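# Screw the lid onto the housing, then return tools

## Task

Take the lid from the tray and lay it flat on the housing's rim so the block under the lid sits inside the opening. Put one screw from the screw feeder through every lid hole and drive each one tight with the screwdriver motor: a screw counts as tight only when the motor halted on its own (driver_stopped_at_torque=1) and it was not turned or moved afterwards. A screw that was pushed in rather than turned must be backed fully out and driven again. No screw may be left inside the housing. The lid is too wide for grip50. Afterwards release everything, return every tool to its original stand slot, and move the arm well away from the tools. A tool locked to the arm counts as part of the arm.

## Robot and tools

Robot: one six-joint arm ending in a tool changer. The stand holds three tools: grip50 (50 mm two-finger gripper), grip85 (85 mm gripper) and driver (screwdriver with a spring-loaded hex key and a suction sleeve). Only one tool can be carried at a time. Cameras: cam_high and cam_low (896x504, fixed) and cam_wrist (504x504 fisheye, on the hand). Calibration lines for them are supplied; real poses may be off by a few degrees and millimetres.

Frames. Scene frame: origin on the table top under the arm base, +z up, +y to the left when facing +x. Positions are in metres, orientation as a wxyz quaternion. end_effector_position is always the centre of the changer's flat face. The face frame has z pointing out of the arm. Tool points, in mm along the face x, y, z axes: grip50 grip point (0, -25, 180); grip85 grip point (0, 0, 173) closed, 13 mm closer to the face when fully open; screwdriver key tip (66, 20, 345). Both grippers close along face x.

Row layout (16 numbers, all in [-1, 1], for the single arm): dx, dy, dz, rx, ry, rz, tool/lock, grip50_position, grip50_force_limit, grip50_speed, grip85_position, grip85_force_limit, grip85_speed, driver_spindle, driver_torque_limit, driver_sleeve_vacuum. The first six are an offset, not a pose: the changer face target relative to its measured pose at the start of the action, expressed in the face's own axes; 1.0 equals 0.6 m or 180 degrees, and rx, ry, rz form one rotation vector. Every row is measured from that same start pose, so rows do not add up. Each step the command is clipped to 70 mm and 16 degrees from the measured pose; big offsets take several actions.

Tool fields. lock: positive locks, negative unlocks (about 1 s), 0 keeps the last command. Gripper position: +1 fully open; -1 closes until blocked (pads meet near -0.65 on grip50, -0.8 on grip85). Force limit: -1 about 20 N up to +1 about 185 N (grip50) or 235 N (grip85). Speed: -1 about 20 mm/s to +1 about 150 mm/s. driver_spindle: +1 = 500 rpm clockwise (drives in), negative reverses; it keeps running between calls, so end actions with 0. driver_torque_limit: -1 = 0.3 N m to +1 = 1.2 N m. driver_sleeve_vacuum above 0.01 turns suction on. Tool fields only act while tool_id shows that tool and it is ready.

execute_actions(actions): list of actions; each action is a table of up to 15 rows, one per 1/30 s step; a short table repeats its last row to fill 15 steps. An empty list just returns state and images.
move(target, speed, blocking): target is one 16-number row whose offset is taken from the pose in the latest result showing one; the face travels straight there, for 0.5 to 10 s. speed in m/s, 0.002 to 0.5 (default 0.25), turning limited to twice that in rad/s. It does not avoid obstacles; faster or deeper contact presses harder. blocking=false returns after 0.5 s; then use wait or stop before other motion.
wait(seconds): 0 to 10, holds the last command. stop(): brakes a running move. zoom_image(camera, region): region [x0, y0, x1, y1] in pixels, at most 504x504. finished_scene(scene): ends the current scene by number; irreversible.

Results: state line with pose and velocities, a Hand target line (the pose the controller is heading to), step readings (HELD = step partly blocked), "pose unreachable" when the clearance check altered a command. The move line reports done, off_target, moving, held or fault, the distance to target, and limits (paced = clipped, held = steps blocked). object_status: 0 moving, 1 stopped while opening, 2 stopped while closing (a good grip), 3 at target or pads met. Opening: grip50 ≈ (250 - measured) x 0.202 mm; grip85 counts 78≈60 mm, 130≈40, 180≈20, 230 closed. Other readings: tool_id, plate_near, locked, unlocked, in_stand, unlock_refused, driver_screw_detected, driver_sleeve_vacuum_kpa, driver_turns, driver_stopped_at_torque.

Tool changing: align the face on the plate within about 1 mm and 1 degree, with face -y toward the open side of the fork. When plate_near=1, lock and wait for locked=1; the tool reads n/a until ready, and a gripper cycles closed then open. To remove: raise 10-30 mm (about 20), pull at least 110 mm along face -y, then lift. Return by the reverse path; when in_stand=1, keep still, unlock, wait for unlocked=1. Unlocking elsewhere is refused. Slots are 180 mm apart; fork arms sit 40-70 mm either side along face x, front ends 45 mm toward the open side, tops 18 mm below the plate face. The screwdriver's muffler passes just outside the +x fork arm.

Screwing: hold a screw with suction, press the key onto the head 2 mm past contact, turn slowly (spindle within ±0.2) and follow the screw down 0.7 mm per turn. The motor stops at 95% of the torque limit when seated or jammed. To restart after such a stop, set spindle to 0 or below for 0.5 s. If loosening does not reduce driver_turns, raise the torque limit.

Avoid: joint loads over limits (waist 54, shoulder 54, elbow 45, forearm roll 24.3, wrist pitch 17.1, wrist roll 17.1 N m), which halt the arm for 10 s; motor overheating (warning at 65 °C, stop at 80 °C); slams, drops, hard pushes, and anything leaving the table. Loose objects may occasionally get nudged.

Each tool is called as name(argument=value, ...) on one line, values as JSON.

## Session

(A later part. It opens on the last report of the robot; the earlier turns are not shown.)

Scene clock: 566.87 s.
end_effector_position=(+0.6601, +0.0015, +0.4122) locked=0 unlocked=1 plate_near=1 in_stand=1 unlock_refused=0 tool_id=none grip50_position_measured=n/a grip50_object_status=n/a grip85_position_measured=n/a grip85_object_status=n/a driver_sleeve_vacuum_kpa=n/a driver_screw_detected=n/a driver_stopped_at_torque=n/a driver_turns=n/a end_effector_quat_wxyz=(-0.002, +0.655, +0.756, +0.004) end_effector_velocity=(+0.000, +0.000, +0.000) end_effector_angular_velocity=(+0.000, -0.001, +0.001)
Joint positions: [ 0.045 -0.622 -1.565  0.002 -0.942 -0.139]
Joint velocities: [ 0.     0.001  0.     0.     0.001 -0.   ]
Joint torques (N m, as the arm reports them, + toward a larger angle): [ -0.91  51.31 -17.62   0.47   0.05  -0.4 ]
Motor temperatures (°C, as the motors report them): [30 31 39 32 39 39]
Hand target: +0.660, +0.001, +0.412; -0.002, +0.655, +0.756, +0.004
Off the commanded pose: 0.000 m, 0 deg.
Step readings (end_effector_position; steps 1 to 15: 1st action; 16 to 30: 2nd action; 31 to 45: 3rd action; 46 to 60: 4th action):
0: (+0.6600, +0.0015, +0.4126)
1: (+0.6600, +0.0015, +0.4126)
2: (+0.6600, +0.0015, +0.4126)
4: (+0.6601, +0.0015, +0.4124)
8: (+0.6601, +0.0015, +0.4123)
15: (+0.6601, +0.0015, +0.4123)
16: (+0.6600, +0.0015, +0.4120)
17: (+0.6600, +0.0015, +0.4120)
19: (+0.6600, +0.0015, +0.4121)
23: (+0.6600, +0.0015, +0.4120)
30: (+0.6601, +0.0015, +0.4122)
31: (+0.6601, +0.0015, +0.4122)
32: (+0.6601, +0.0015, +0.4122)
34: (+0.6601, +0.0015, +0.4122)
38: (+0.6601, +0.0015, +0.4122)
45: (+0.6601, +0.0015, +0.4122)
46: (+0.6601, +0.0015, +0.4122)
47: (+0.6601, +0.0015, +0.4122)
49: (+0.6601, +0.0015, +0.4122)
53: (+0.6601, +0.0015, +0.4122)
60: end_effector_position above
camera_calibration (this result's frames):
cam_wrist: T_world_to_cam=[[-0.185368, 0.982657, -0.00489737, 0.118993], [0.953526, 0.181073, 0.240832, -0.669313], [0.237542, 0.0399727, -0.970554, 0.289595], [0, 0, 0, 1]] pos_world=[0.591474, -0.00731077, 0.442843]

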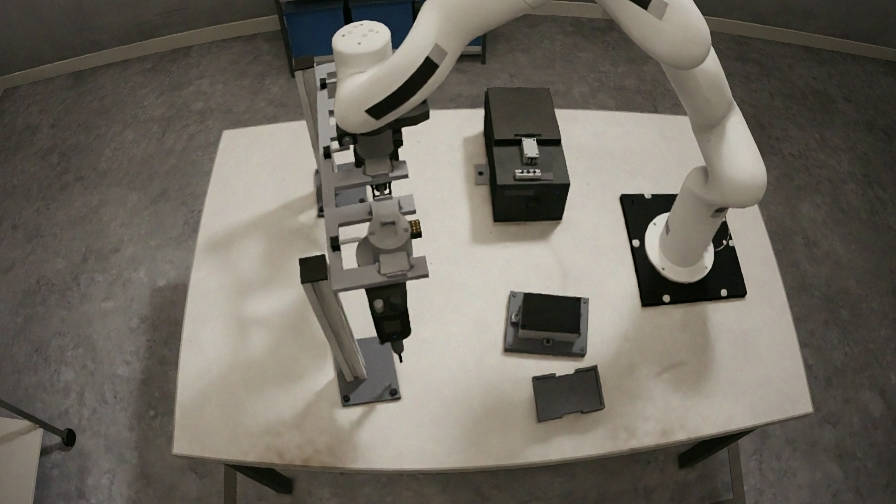

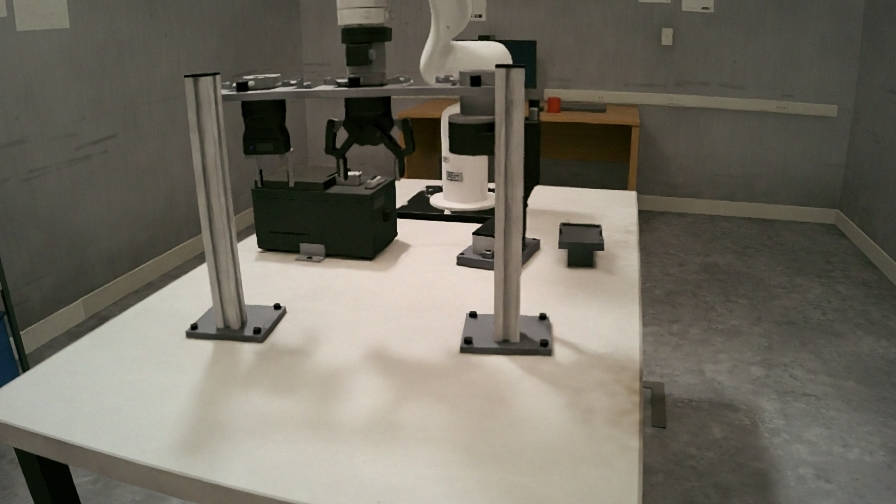

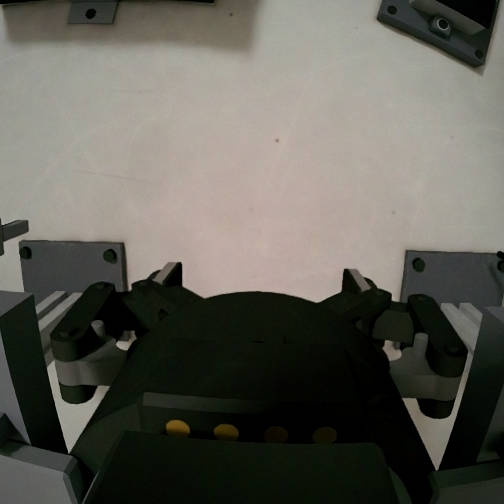

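move(target=[0,0,-0.055,0,0,0,0,0,0,0,0,0,0,0,-1,-1], speed=0.08)

move(target=[0.30,0,0,0,0,0,0,0,0,0,0,0,0,0,-1,-1], speed=0.2)

Scene clock: 574.87 s.
end_effector_position=(+0.6600, +0.0013, +0.4450) locked=0 unlocked=1 plate_near=0 in_stand=0 unlock_refused=0 tool_id=none grip50_position_measured=n/a grip50_object_status=n/a grip85_position_measured=n/a grip85_object_status=n/a driver_sleeve_vacuum_kpa=n/a driver_screw_detected=n/a driver_stopped_at_torque=n/a driver_turns=n/a end_effector_quat_wxyz=(-0.002, +0.655, +0.756, +0.004) end_effector_velocity=(+0.000, +0.000, +0.000) end_effector_angular_velocity=(-0.000, +0.001, +0.002)
Joint positions: [ 0.045 -0.599 -1.606  0.002 -1.005 -0.139]
Joint velocities: [ 0.001 -0.001 -0.002 -0.001 -0.002 -0.   ]
Joint torques (N m, as the arm reports them, + toward a larger angle): [ -2.32  48.61 -17.82  -0.11  -0.06  -0.27]
Motor temperatures (°C, as the motors report them): [30 31 39 32 39 39]
Hand target: +0.660, +0.001, +0.445; -0.002, +0.655, +0.756, +0.004
Off the commanded pose: 0.000 m, 0 deg.
move: done
camera_calibration (this result's frames):
cam_wrist: T_world_to_cam=[[-0.18546, 0.98264, -0.00479969, 0.119349], [0.953566, 0.181148, 0.240618, -0.677028], [0.23731, 0.0400481, -0.970608, 0.321606], [0, 0, 0, 1]] pos_world=[0.591406, -0.00751451, 0.475631]

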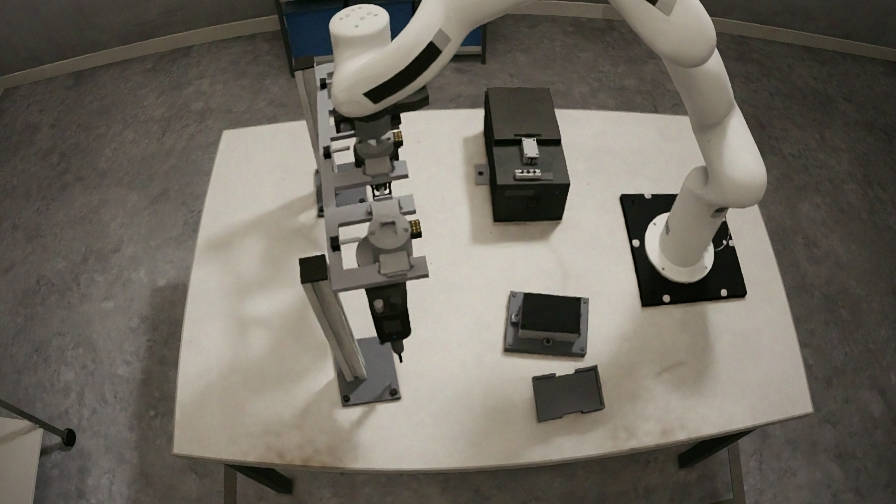

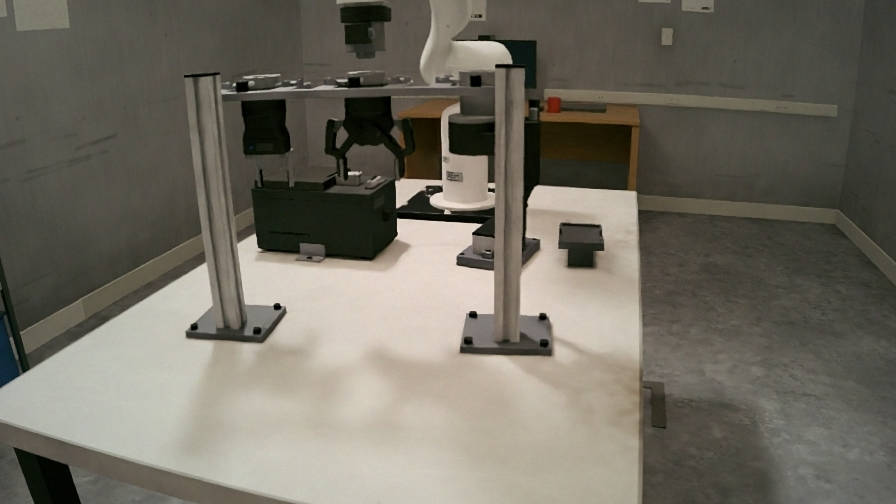

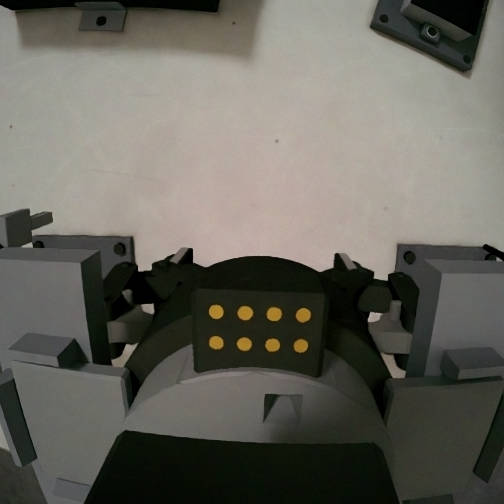

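Scene clock: 576.23 s.
end_effector_position=(+0.6345, +0.1792, +0.4461) locked=0 unlocked=1 plate_near=0 in_stand=0 unlock_refused=0 tool_id=none grip50_position_measured=n/a grip50_object_status=n/a grip85_position_measured=n/a grip85_object_status=n/a driver_sleeve_vacuum_kpa=n/a driver_screw_detected=n/a driver_stopped_at_torque=n/a driver_turns=n/a end_effector_quat_wxyz=(-0.002, +0.655, +0.756, +0.004) end_effector_velocity=(-0.000, +0.002, +0.000) end_effector_angular_velocity=(+0.000, -0.001, +0.000)
Joint positions: [ 0.318 -0.599 -1.606  0.002 -1.005  0.134]
Joint velocities: [ 0.003 -0.    -0.001 -0.    -0.     0.003]
Joint torques (N m, as the arm reports them, + toward a larger angle): [ -2.39  48.53 -17.54   0.15   0.08  -0.34]
Motor temperatures (°C, as the motors report them): [30 31 39 32 39 39]
Hand target: +0.634, +0.180, +0.446; -0.002, +0.655, +0.756, +0.004
Off the commanded pose: 0.000 m, 0 deg.
move: done
camera_calibration (this result's frames):
cam_wrist: T_world_to_cam=[[-0.185172, 0.982696, -0.00441605, -0.0605416], [0.953726, 0.180793, 0.240251, -0.685098], [0.236892, 0.040276, -0.970701, 0.321862], [0, 0, 0, 1]] pos_world=[0.565939, 0.170391, 0.476759]

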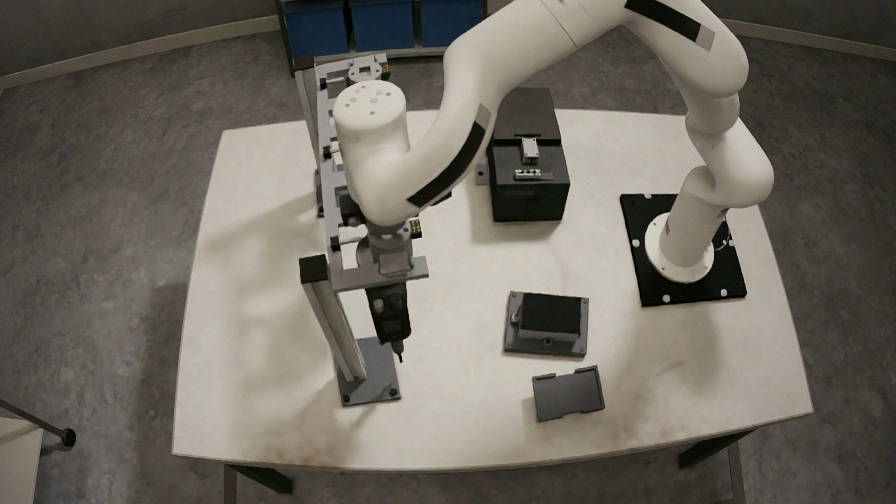

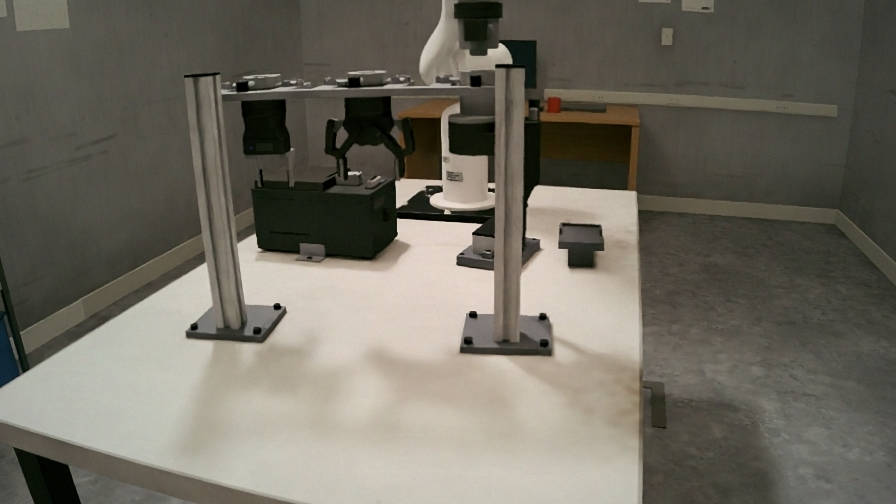

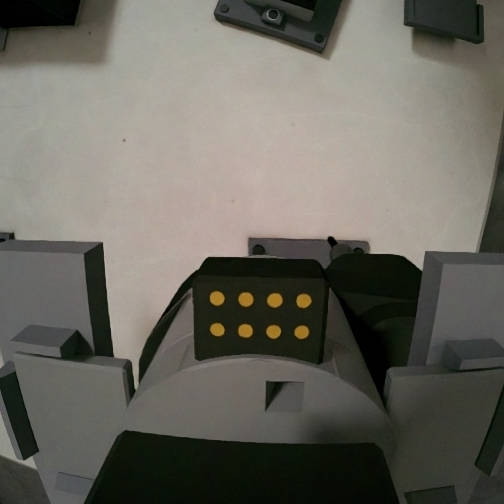

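execute_actions(actions=[[[0.0002,-0.0032,0.0077,0,0,0,0,0,0,0,0,0,0,0,-1,-1]]])

zoom_image(camera="cam_wrist", region=[130,250,390,504])

Scene clock: 591.40 s.
end_effector_position=(+0.6326, +0.1791, +0.4415) locked=0 unlocked=1 plate_near=0 in_stand=0 unlock_refused=0 tool_id=none grip50_position_measured=n/a grip50_object_status=n/a grip85_position_measured=n/a grip85_object_status=n/a driver_sleeve_vacuum_kpa=n/a driver_screw_detected=n/a driver_stopped_at_torque=n/a driver_turns=n/a end_effector_quat_wxyz=(-0.002, +0.655, +0.756, +0.004) end_effector_velocity=(-0.000, -0.000, +0.000) end_effector_angular_velocity=(-0.000, +0.000, +0.000)
Joint positions: [ 0.319 -0.597 -1.592  0.002 -0.994  0.135]
Joint velocities: [-0.  0.  0. -0. -0. -0.]
Joint torques (N m, as the arm reports them, + toward a larger angle): [ -2.82  48.98 -18.2    0.47  -0.06  -0.19]
Motor temperatures (°C, as the motors report them): [30 31 39 32 39 39]
Hand target: +0.633, +0.179, +0.441; -0.002, +0.655, +0.756, +0.004
Off the commanded pose: 0.000 m, 0 deg.
Step readings (end_effector_position):
0: (+0.6344, +0.1795, +0.4461)
1: (+0.6344, +0.1795, +0.4461)
2: (+0.6343, +0.1795, +0.4456)
4: (+0.6333, +0.1792, +0.4434)
8: (+0.6326, +0.1791, +0.4415)
15: end_effector_position above
camera_calibration (this result's frames):
cam_wrist: T_world_to_cam=[[-0.185155, 0.982699, -0.00441881, -0.060805], [0.953715, 0.180774, 0.240311, -0.68218], [0.236952, 0.0402804, -0.970686, 0.317821], [0, 0, 0, 1]] pos_world=[0.564039, 0.170272, 0.472171]

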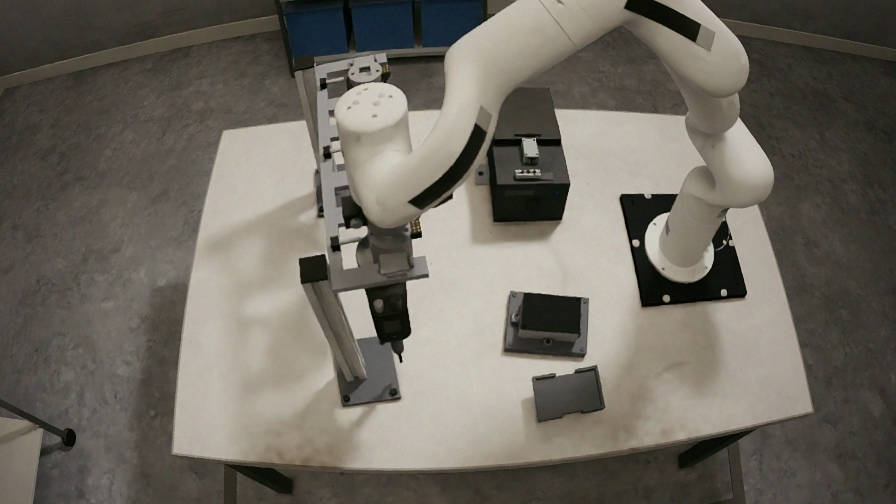

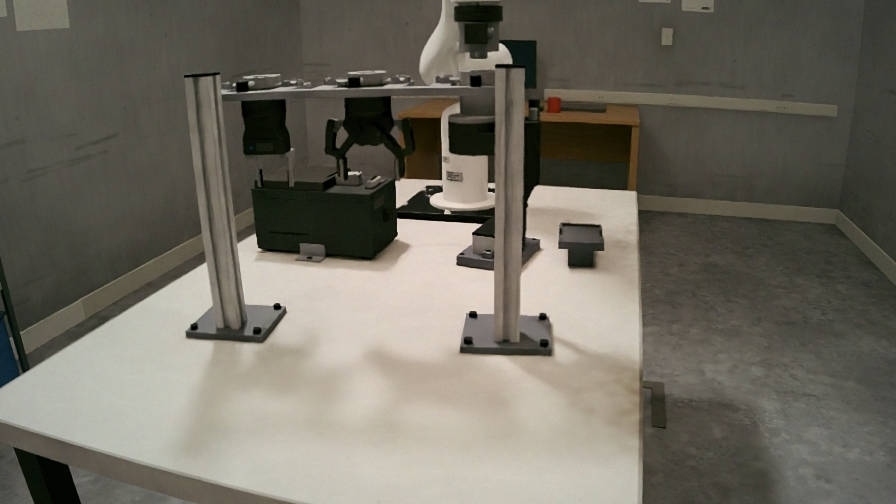

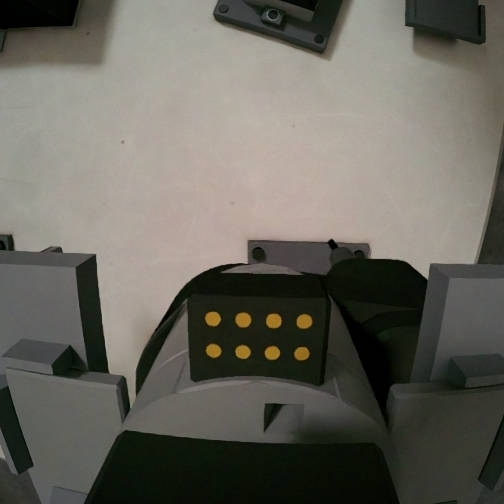

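Region (130, 250, 390, 504) of cam_wrist's 504x504 image, scaled by 1.938, with more detail than that image has; it fills the top 492 rows of this view, and the rest is white.

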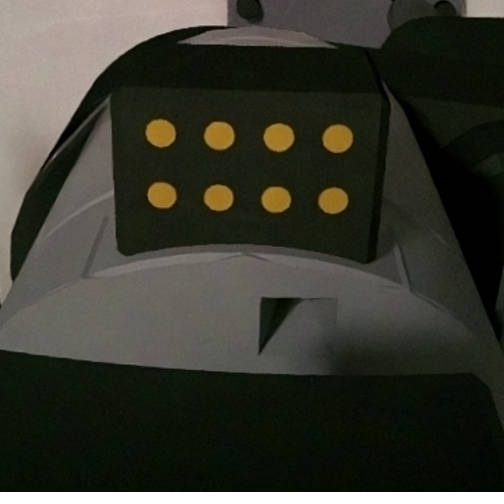

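execute_actions(actions=[[[0,0.0004,0.025,0,0,0,0,0,0,0,0,0,0,0,-1,-1]],[[0,0,0.012,0,0,0,0,0,0,0,0,0,0,0,-1,-1]],[[0,0,0.008,0,0,0,0,0,0,0,0,0,0,0,-1,-1]],[[0,0,0.004,0,0,0,0,0,0,0,0,0,0,0,-1,-1]]])

Scene clock: 601.80 s.
end_effector_position=(+0.6329, +0.1793, +0.4125) locked=0 unlocked=1 plate_near=1 in_stand=1 unlock_refused=0 tool_id=none grip50_position_measured=n/a grip50_object_status=n/a grip85_position_measured=n/a grip85_object_status=n/a driver_sleeve_vacuum_kpa=n/a driver_screw_detected=n/a driver_stopped_at_torque=n/a driver_turns=n/a end_effector_quat_wxyz=(-0.002, +0.655, +0.756, +0.004) end_effector_velocity=(-0.000, +0.000, -0.001) end_effector_angular_velocity=(-0.001, +0.000, +0.001)
Joint positions: [ 0.319 -0.618 -1.558  0.002 -0.937  0.135]
Joint velocities: [ 0.    -0.001  0.001 -0.001  0.001 -0.   ]
Joint torques (N m, as the arm reports them, + toward a larger angle): [ -5.06  46.6  -17.64  -0.05   0.37  -0.19]
Motor temperatures (°C, as the motors report them): [30 31 39 32 39 39]
Hand target: +0.633, +0.179, +0.412; -0.002, +0.655, +0.756, +0.004
Off the commanded pose: 0.000 m, 0 deg.
Step readings (end_effector_position; steps 1 to 15: 1st action; 16 to 30: 2nd action; 31 to 45: 3rd action; 46 to 60: 4th action):
0: (+0.6326, +0.1791, +0.4415)
1: (+0.6326, +0.1791, +0.4415)
2: (+0.6328, +0.1791, +0.4405)
4: (+0.6328, +0.1792, +0.4333)
8: (+0.6326, +0.1791, +0.4266)
15: (+0.6329, +0.1792, +0.4266)
16: (+0.6329, +0.1792, +0.4266)
17: (+0.6330, +0.1792, +0.4260)
19: (+0.6329, +0.1792, +0.4225)
23: (+0.6328, +0.1792, +0.4195)
30: (+0.6329, +0.1793, +0.4195)
31: (+0.6329, +0.1793, +0.4195)
32: (+0.6330, +0.1793, +0.4190)
34: (+0.6329, +0.1793, +0.4167)
38: (+0.6329, +0.1793, +0.4148)
45: (+0.6329, +0.1793, +0.4148)
46: (+0.6329, +0.1793, +0.4147)
47: (+0.6330, +0.1793, +0.4145)
49: (+0.6329, +0.1794, +0.4134)
53: (+0.6328, +0.1794, +0.4126)
60: end_effector_position above
camera_calibration (this result's frames):
cam_wrist: T_world_to_cam=[[-0.185145, 0.982701, -0.00441212, -0.0611475], [0.953616, 0.180746, 0.240723, -0.675649], [0.237356, 0.0403612, -0.970584, 0.289231], [0, 0, 0, 1]] pos_world=[0.564338, 0.170537, 0.443097]

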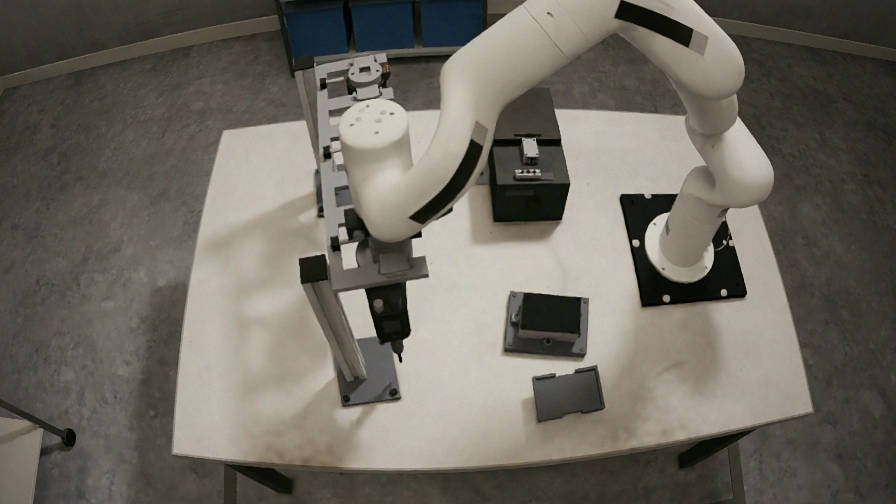

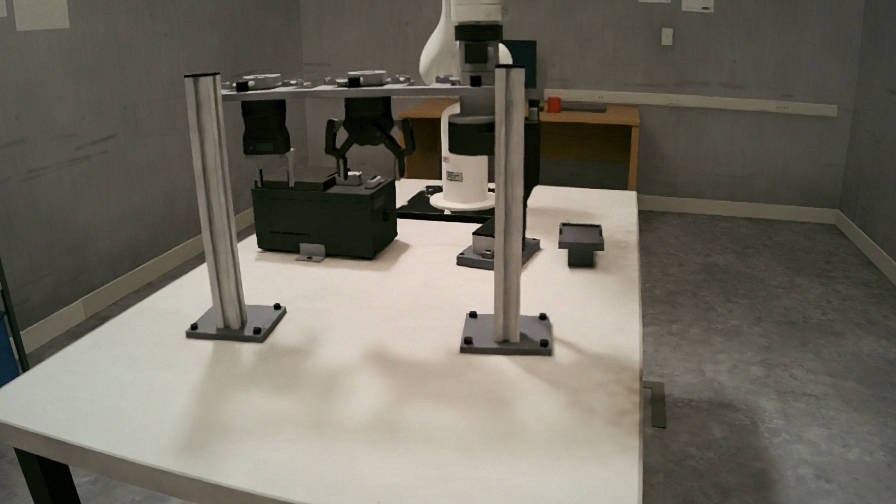

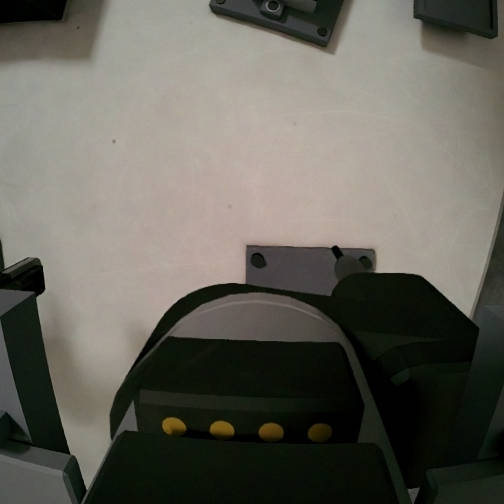

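execute_actions(actions=[[[0,0,0.0008,0,0,0,1,0,0,0,0,0,0,0,-1,-1]],[[0,0,0,0,0,0,1,0,0,0,0,0,0,0,-1,-1]],[[0,0,0,0,0,0,1,0,0,0,0,0,0,0,-1,-1]]])

Scene clock: 608.93 s.
end_effector_position=(+0.6330, +0.1793, +0.4125) locked=1 unlocked=0 plate_near=1 in_stand=1 unlock_refused=0 tool_id=driver grip50_position_measured=n/a grip50_object_status=n/a grip85_position_measured=n/a grip85_object_status=n/a driver_sleeve_vacuum_kpa=n/a driver_screw_detected=n/a driver_stopped_at_torque=n/a driver_turns=n/a end_effector_quat_wxyz=(-0.002, +0.655, +0.756, +0.004) end_effector_velocity=(-0.000, -0.000, -0.001) end_effector_angular_velocity=(-0.001, +0.003, +0.000)
Joint positions: [ 0.319 -0.618 -1.557  0.002 -0.937  0.134]
Joint velocities: [-0.    -0.001  0.001 -0.    -0.002  0.   ]
Joint torques (N m, as the arm reports them, + toward a larger angle): [ -2.05  61.12 -24.16   1.6    1.77   0.46]
Motor temperatures (°C, as the motors report them): [30 32 39 32 39 39]
Hand target: +0.633, +0.179, +0.412; -0.002, +0.655, +0.756, +0.004
Off the commanded pose: 0.000 m, 0 deg.
Step readings (end_effector_position; steps 1 to 15: 1st action; 16 to 30: 2nd action; 31 to 45: 3rd action):
0: (+0.6329, +0.1793, +0.4124)
1: (+0.6329, +0.1793, +0.4124)
2: (+0.6329, +0.1793, +0.4123)
4: (+0.6330, +0.1793, +0.4121)
8: (+0.6330, +0.1792, +0.4119)
15: (+0.6330, +0.1793, +0.4119)
16: (+0.6330, +0.1793, +0.4119)
17: (+0.6330, +0.1793, +0.4119)
19: (+0.6329, +0.1793, +0.4118)
23: (+0.6328, +0.1792, +0.4119)
30: (+0.6330, +0.1793, +0.4124)
31: (+0.6330, +0.1793, +0.4124)
32: (+0.6330, +0.1793, +0.4125)
34: (+0.6330, +0.1793, +0.4125)
38: (+0.6330, +0.1793, +0.4125)
45: end_effector_position above
camera_calibration (this result's frames):
cam_wrist: T_world_to_cam=[[-0.184919, 0.982745, -0.00419766, -0.0613158], [0.953568, 0.180459, 0.241129, -0.675779], [0.237726, 0.0405866, -0.970484, 0.28892], [0, 0, 0, 1]] pos_world=[0.564379, 0.170482, 0.443084]

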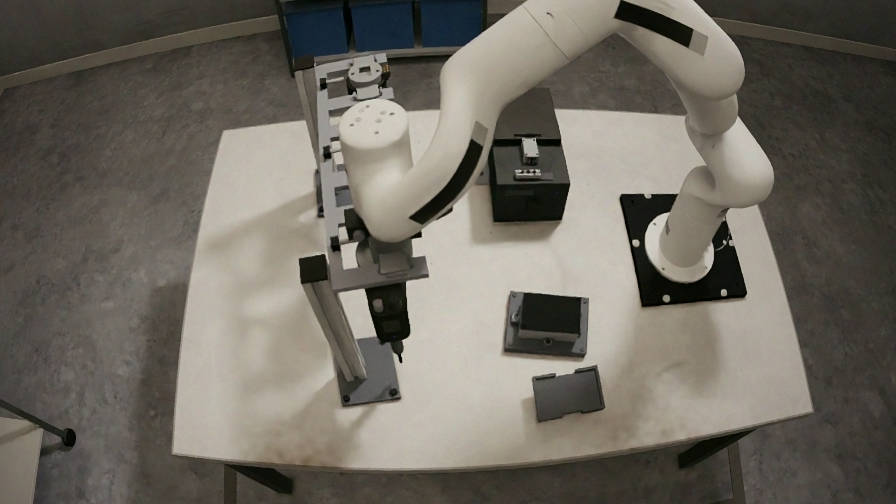

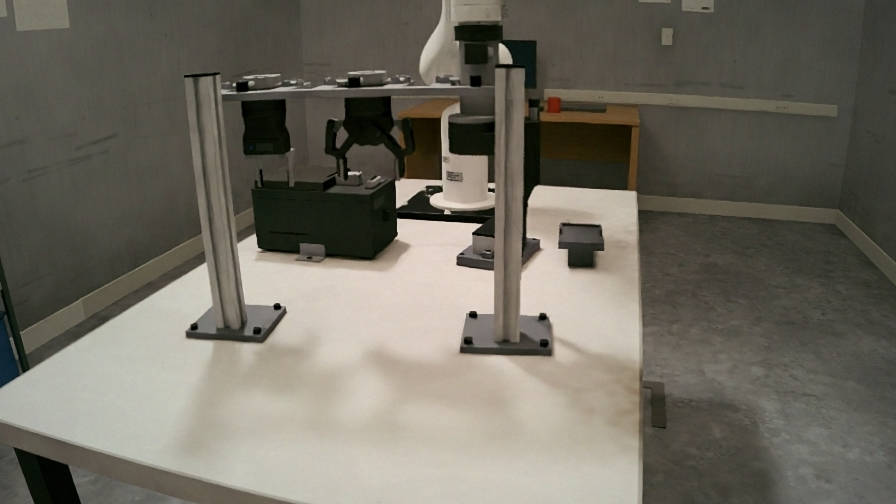

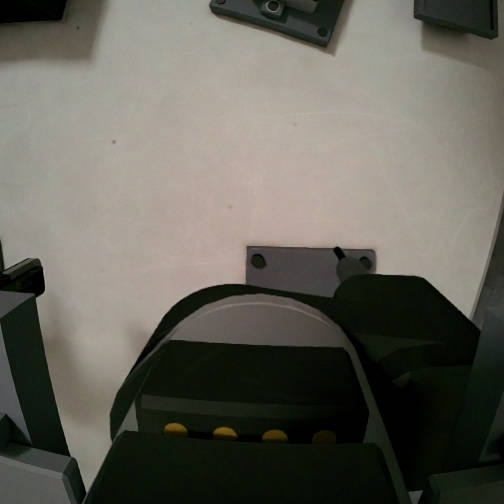

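move(target=[0,0,-0.0333,0,0,0,0,0,0,0,0,0,0,0,-1,-1], speed=0.05)

move(target=[0,-0.22,0,0,0,0,0,0,0,0,0,0,0,0,-1,-1], speed=0.1)

Scene clock: 618.50 s.
end_effector_position=(+0.6329, +0.1791, +0.4322) locked=1 unlocked=0 plate_near=1 in_stand=0 unlock_refused=0 tool_id=driver grip50_position_measured=n/a grip50_object_status=n/a grip85_position_measured=n/a grip85_object_status=n/a driver_sleeve_vacuum_kpa=0 driver_screw_detected=0 driver_stopped_at_torque=0 driver_turns=0.00 end_effector_quat_wxyz=(-0.002, +0.655, +0.756, +0.004) end_effector_velocity=(-0.000, +0.000, -0.000) end_effector_angular_velocity=(-0.001, +0.001, +0.000)
Joint positions: [ 0.319 -0.604 -1.581  0.002 -0.975  0.134]
Joint velocities: [ 0.    -0.001 -0.    -0.    -0.001  0.001]
Joint torques (N m, as the arm reports them, + toward a larger angle): [ -2.73  70.11 -26.23   0.71   0.58  -0.27]
Motor temperatures (°C, as the motors report them): [30 32 40 32 39 39]
Hand target: +0.633, +0.179, +0.432; -0.002, +0.655, +0.756, +0.004
Off the commanded pose: 0.000 m, 0 deg.
move: done
camera_calibration (this result's frames):
cam_wrist: T_world_to_cam=[[-0.184968, 0.982736, -0.00419382, -0.0610758], [0.953636, 0.180519, 0.240813, -0.680355], [0.237412, 0.0405433, -0.970563, 0.308362], [0, 0, 0, 1]] pos_world=[0.564305, 0.170336, 0.462867]

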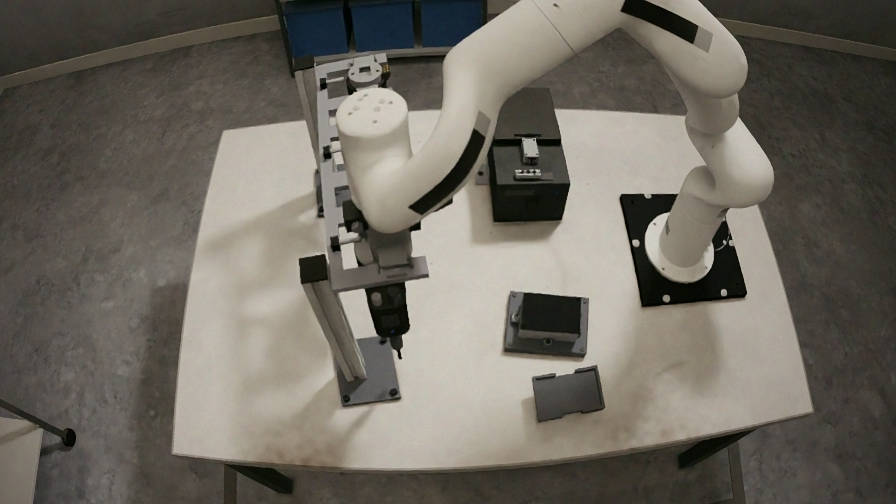

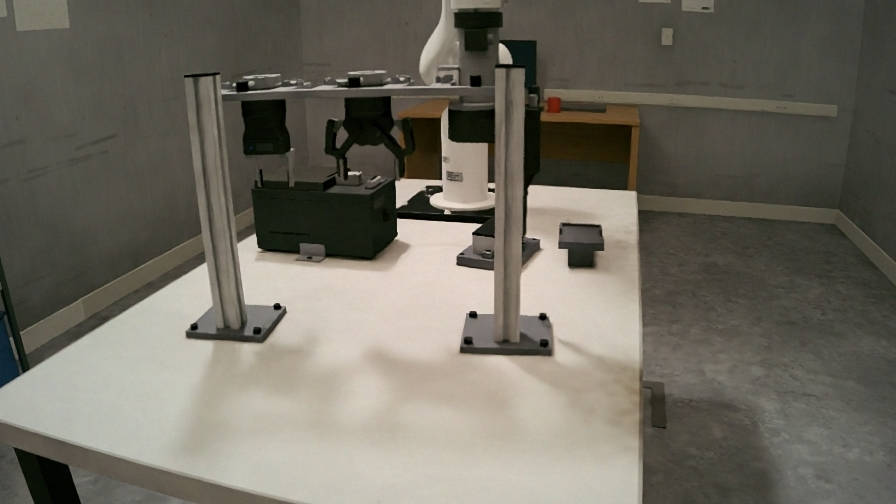

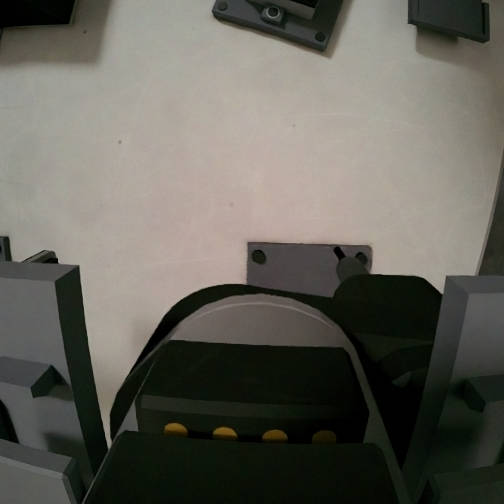

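Scene clock: 620.20 s.
end_effector_position=(+0.5025, +0.1605, +0.4319) locked=1 unlocked=0 plate_near=1 in_stand=0 unlock_refused=0 tool_id=driver grip50_position_measured=n/a grip50_object_status=n/a grip85_position_measured=n/a grip85_object_status=n/a driver_sleeve_vacuum_kpa=0 driver_screw_detected=0 driver_stopped_at_torque=0 driver_turns=0.00 end_effector_quat_wxyz=(-0.002, +0.655, +0.756, +0.004) end_effector_velocity=(-0.001, -0.001, -0.000) end_effector_angular_velocity=(-0.000, +0.001, -0.000)
Joint positions: [ 0.353 -0.283 -1.135  0.002 -0.85   0.169]
Joint velocities: [-0.     0.003  0.005 -0.     0.001  0.   ]
Joint torques (N m, as the arm reports them, + toward a larger angle): [ -1.84  49.74 -25.7    0.89   0.59  -0.28]
Motor temperatures (°C, as the motors report them): [30 32 40 32 39 39]
Hand target: +0.502, +0.161, +0.432; -0.002, +0.655, +0.756, +0.004
Off the commanded pose: 0.000 m, 0 deg.
move: done
camera_calibration (this result's frames):
cam_wrist: T_world_to_cam=[[-0.184736, 0.982779, -0.00421317, -0.0670497], [0.953571, 0.18028, 0.241249, -0.552661], [0.237854, 0.04055, -0.970454, 0.339524], [0, 0, 0, 1]] pos_world=[0.433858, 0.151761, 0.462539]

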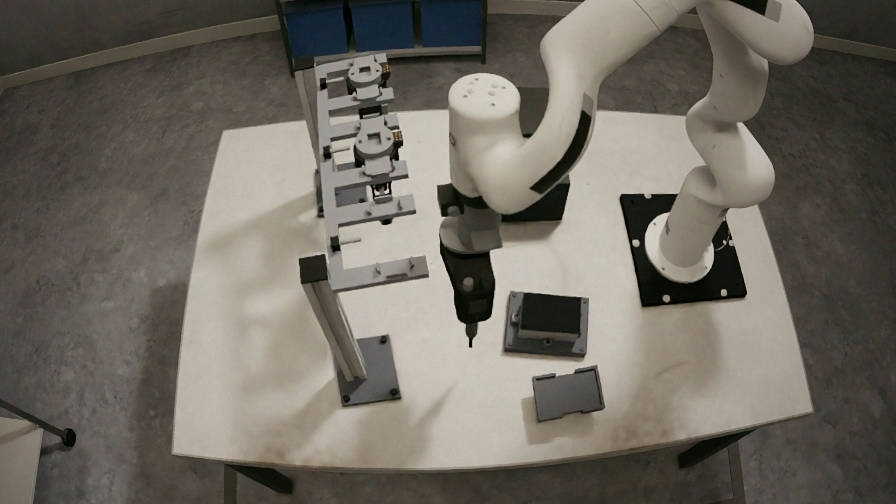

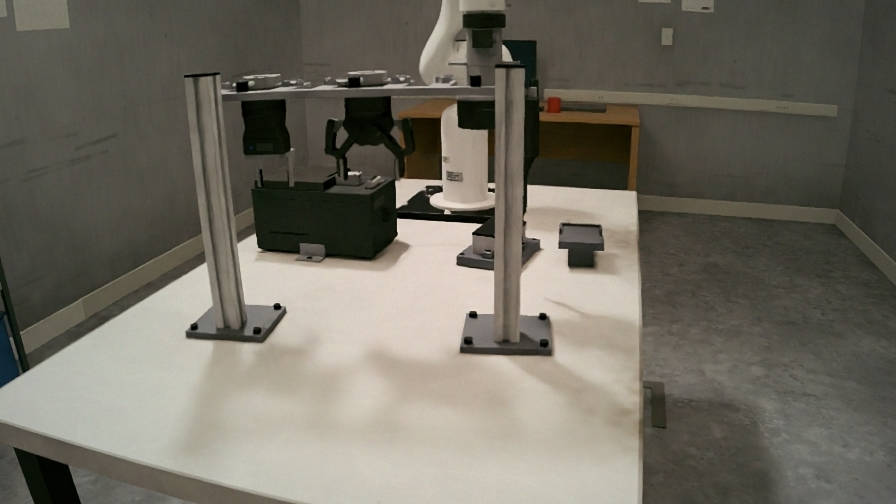

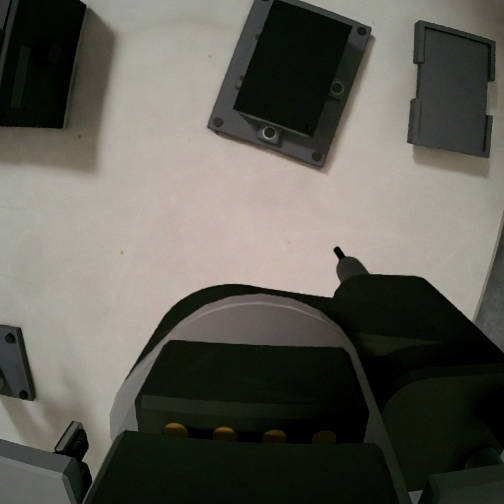

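zoom_image(camera="cam_high", region=[480,120,590,230])

Region (480, 120, 590, 230) of cam_high's 896x504 image, scaled by 4.582, with more detail than that image has.

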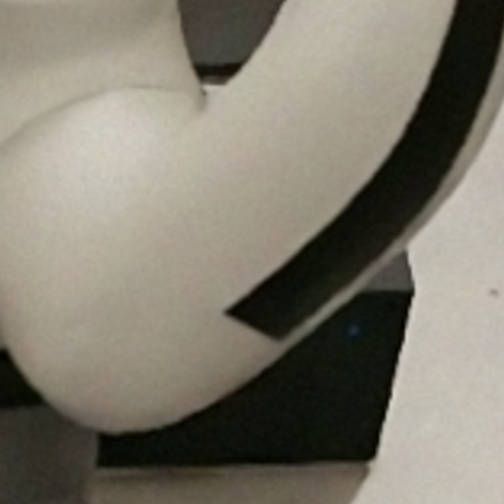

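move(target=[-0.15,-0.1,-0.18,0,0,0,0,0,0,0,0,0,0,0,-1,-1], speed=0.25)

Scene clock: 670.20 s.
end_effector_position=(+0.4556, +0.0625, +0.5387) locked=1 unlocked=0 plate_near=1 in_stand=0 unlock_refused=0 tool_id=driver grip50_position_measured=n/a grip50_object_status=n/a grip85_position_measured=n/a grip85_object_status=n/a driver_sleeve_vacuum_kpa=0 driver_screw_detected=0 driver_stopped_at_torque=0 driver_turns=0.00 end_effector_quat_wxyz=(-0.002, +0.655, +0.756, +0.004) end_effector_velocity=(-0.000, -0.001, +0.002) end_effector_angular_velocity=(+0.001, -0.002, -0.001)
Joint positions: [ 0.182 -0.039 -1.103  0.002 -1.063 -0.002]
Joint velocities: [-0.003  0.002 -0.002  0.001 -0.002 -0.002]
Joint torques (N m, as the arm reports them, + toward a larger angle): [ -0.53  36.99 -26.74   1.     0.46  -0.32]
Motor temperatures (°C, as the motors report them): [30 32 41 32 39 39]
Hand target: +0.456, +0.062, +0.539; -0.002, +0.655, +0.756, +0.004
Off the commanded pose: 0.001 m, 0 deg.
move: done
camera_calibration (this result's frames):
cam_wrist: T_world_to_cam=[[-0.185188, 0.982694, -0.00416498, 0.0213099], [0.953556, 0.180719, 0.24098, -0.515967], [0.237562, 0.0406552, -0.970521, 0.458427], [0, 0, 0, 1]] pos_world=[0.387045, 0.0536664, 0.569339]

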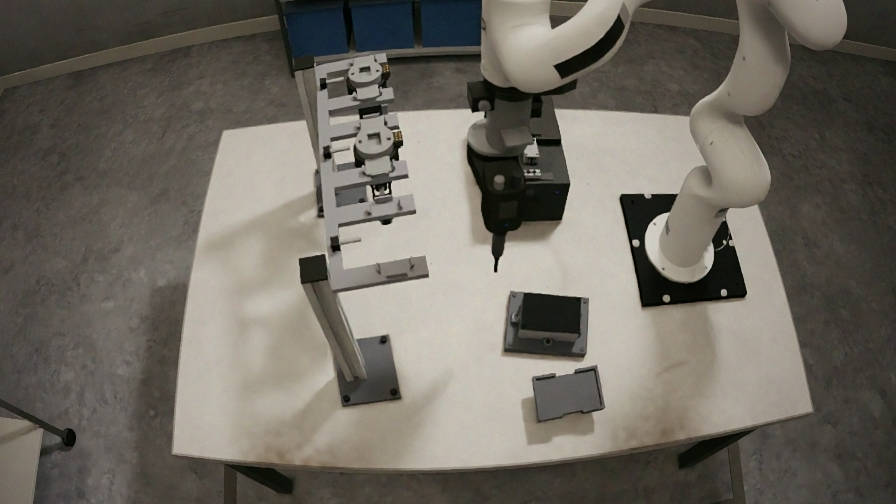

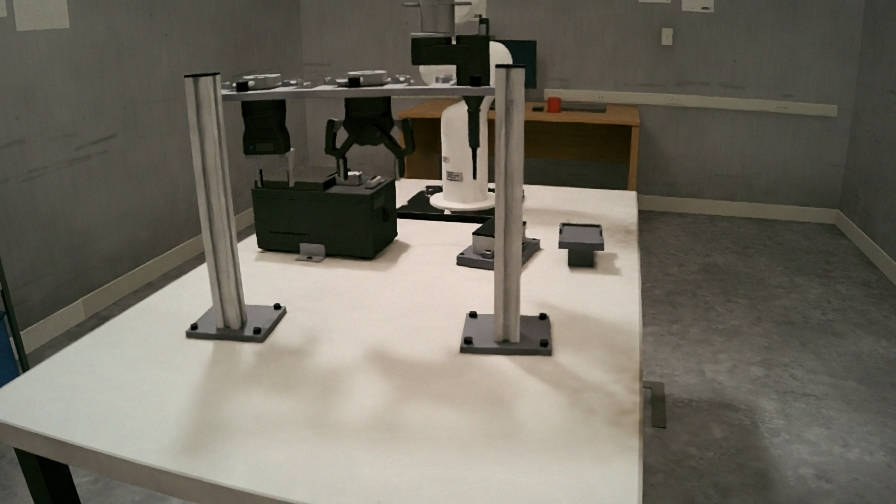

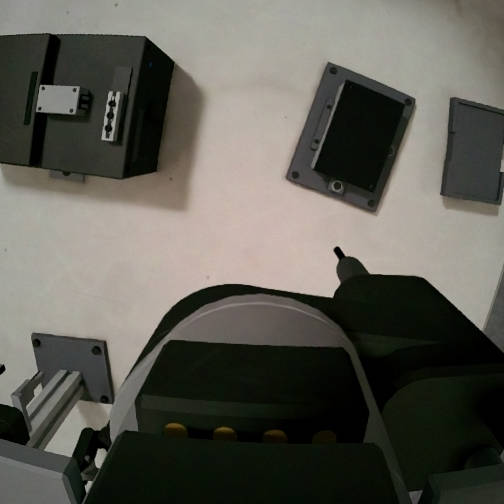

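move(target=[-0.379,-0.204,-0.01,0,0,0,0,0,0,0,0,0,0,0,-1,-1], speed=0.25)

zoom_image(camera="cam_wrist", region=[250,130,420,300])

Scene clock: 680.00 s.
end_effector_position=(+0.3668, -0.1797, +0.5430) locked=1 unlocked=0 plate_near=1 in_stand=0 unlock_refused=0 tool_id=driver grip50_position_measured=n/a grip50_object_status=n/a grip85_position_measured=n/a grip85_object_status=n/a driver_sleeve_vacuum_kpa=0 driver_screw_detected=0 driver_stopped_at_torque=0 driver_turns=0.00 end_effector_quat_wxyz=(-0.001, +0.655, +0.756, +0.004) end_effector_velocity=(-0.000, -0.001, +0.000) end_effector_angular_velocity=(-0.000, -0.000, +0.001)
Joint positions: [-0.409  0.101 -0.98   0.003 -1.08  -0.594]
Joint velocities: [-0.003 -0.001 -0.001 -0.    -0.    -0.004]
Joint torques (N m, as the arm reports them, + toward a larger angle): [ -1.14  29.04 -26.07   1.26  -0.24  -0.29]
Motor temperatures (°C, as the motors report them): [30 32 41 32 39 39]
Hand target: +0.367, -0.180, +0.543; -0.001, +0.655, +0.756, +0.004
Off the commanded pose: 0.001 m, 0 deg.
move: done
camera_calibration (this result's frames):
cam_wrist: T_world_to_cam=[[-0.185487, 0.982634, -0.00508048, 0.243507], [0.953337, 0.181206, 0.24148, -0.388572], [0.238207, 0.0399482, -0.970392, 0.493073], [0, 0, 0, 1]] pos_world=[0.298154, -0.188564, 0.573544]

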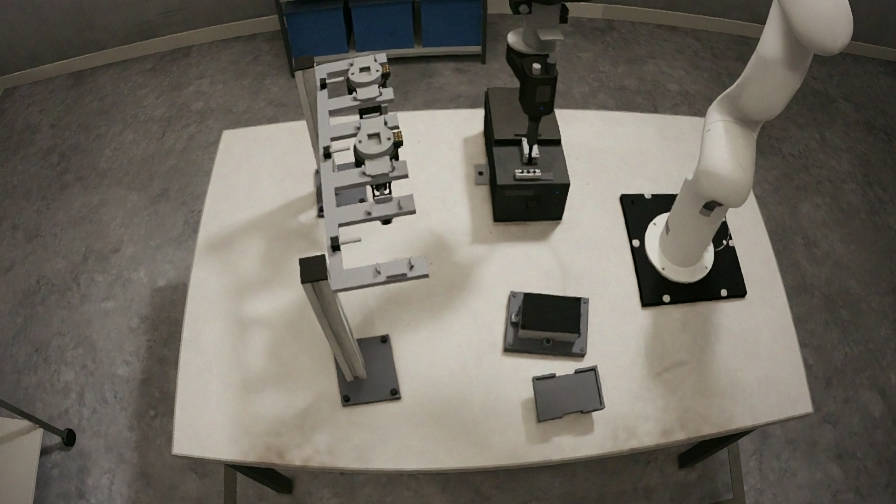

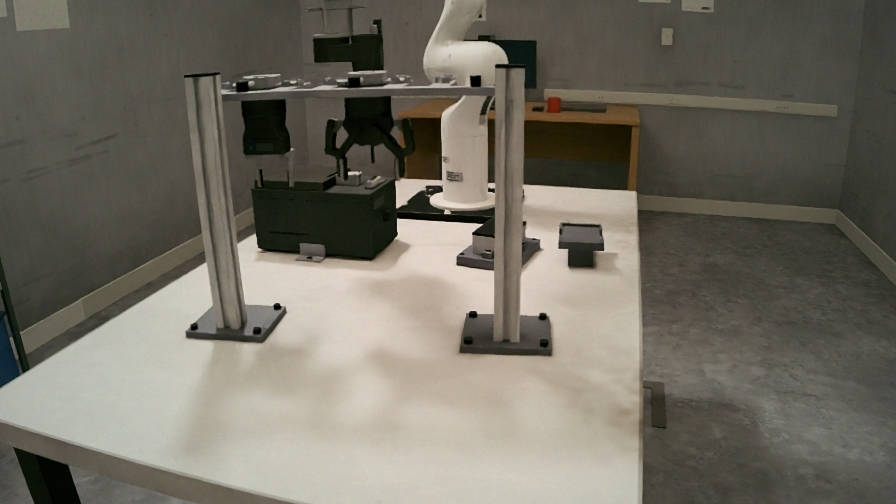

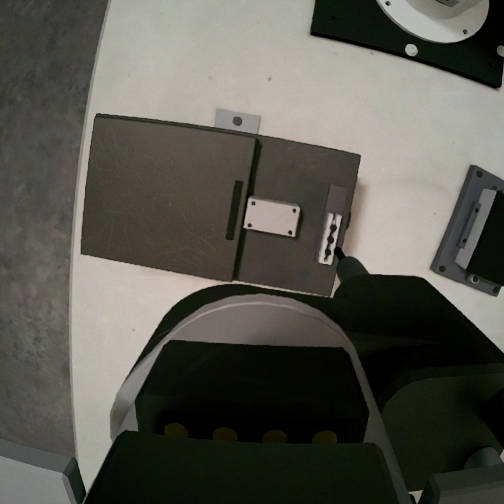

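Region (250, 130, 420, 300) of cam_wrist's 504x504 image, scaled by 2.965, with more detail than that image has.

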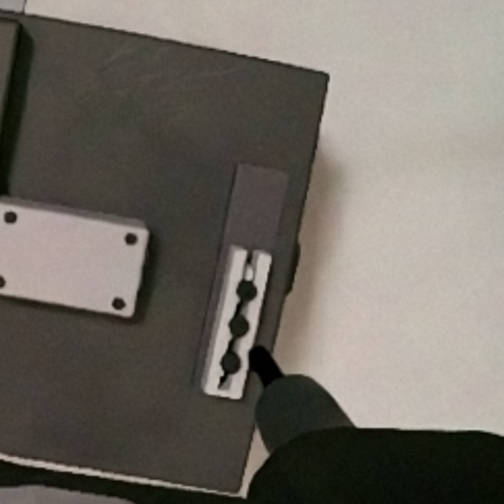

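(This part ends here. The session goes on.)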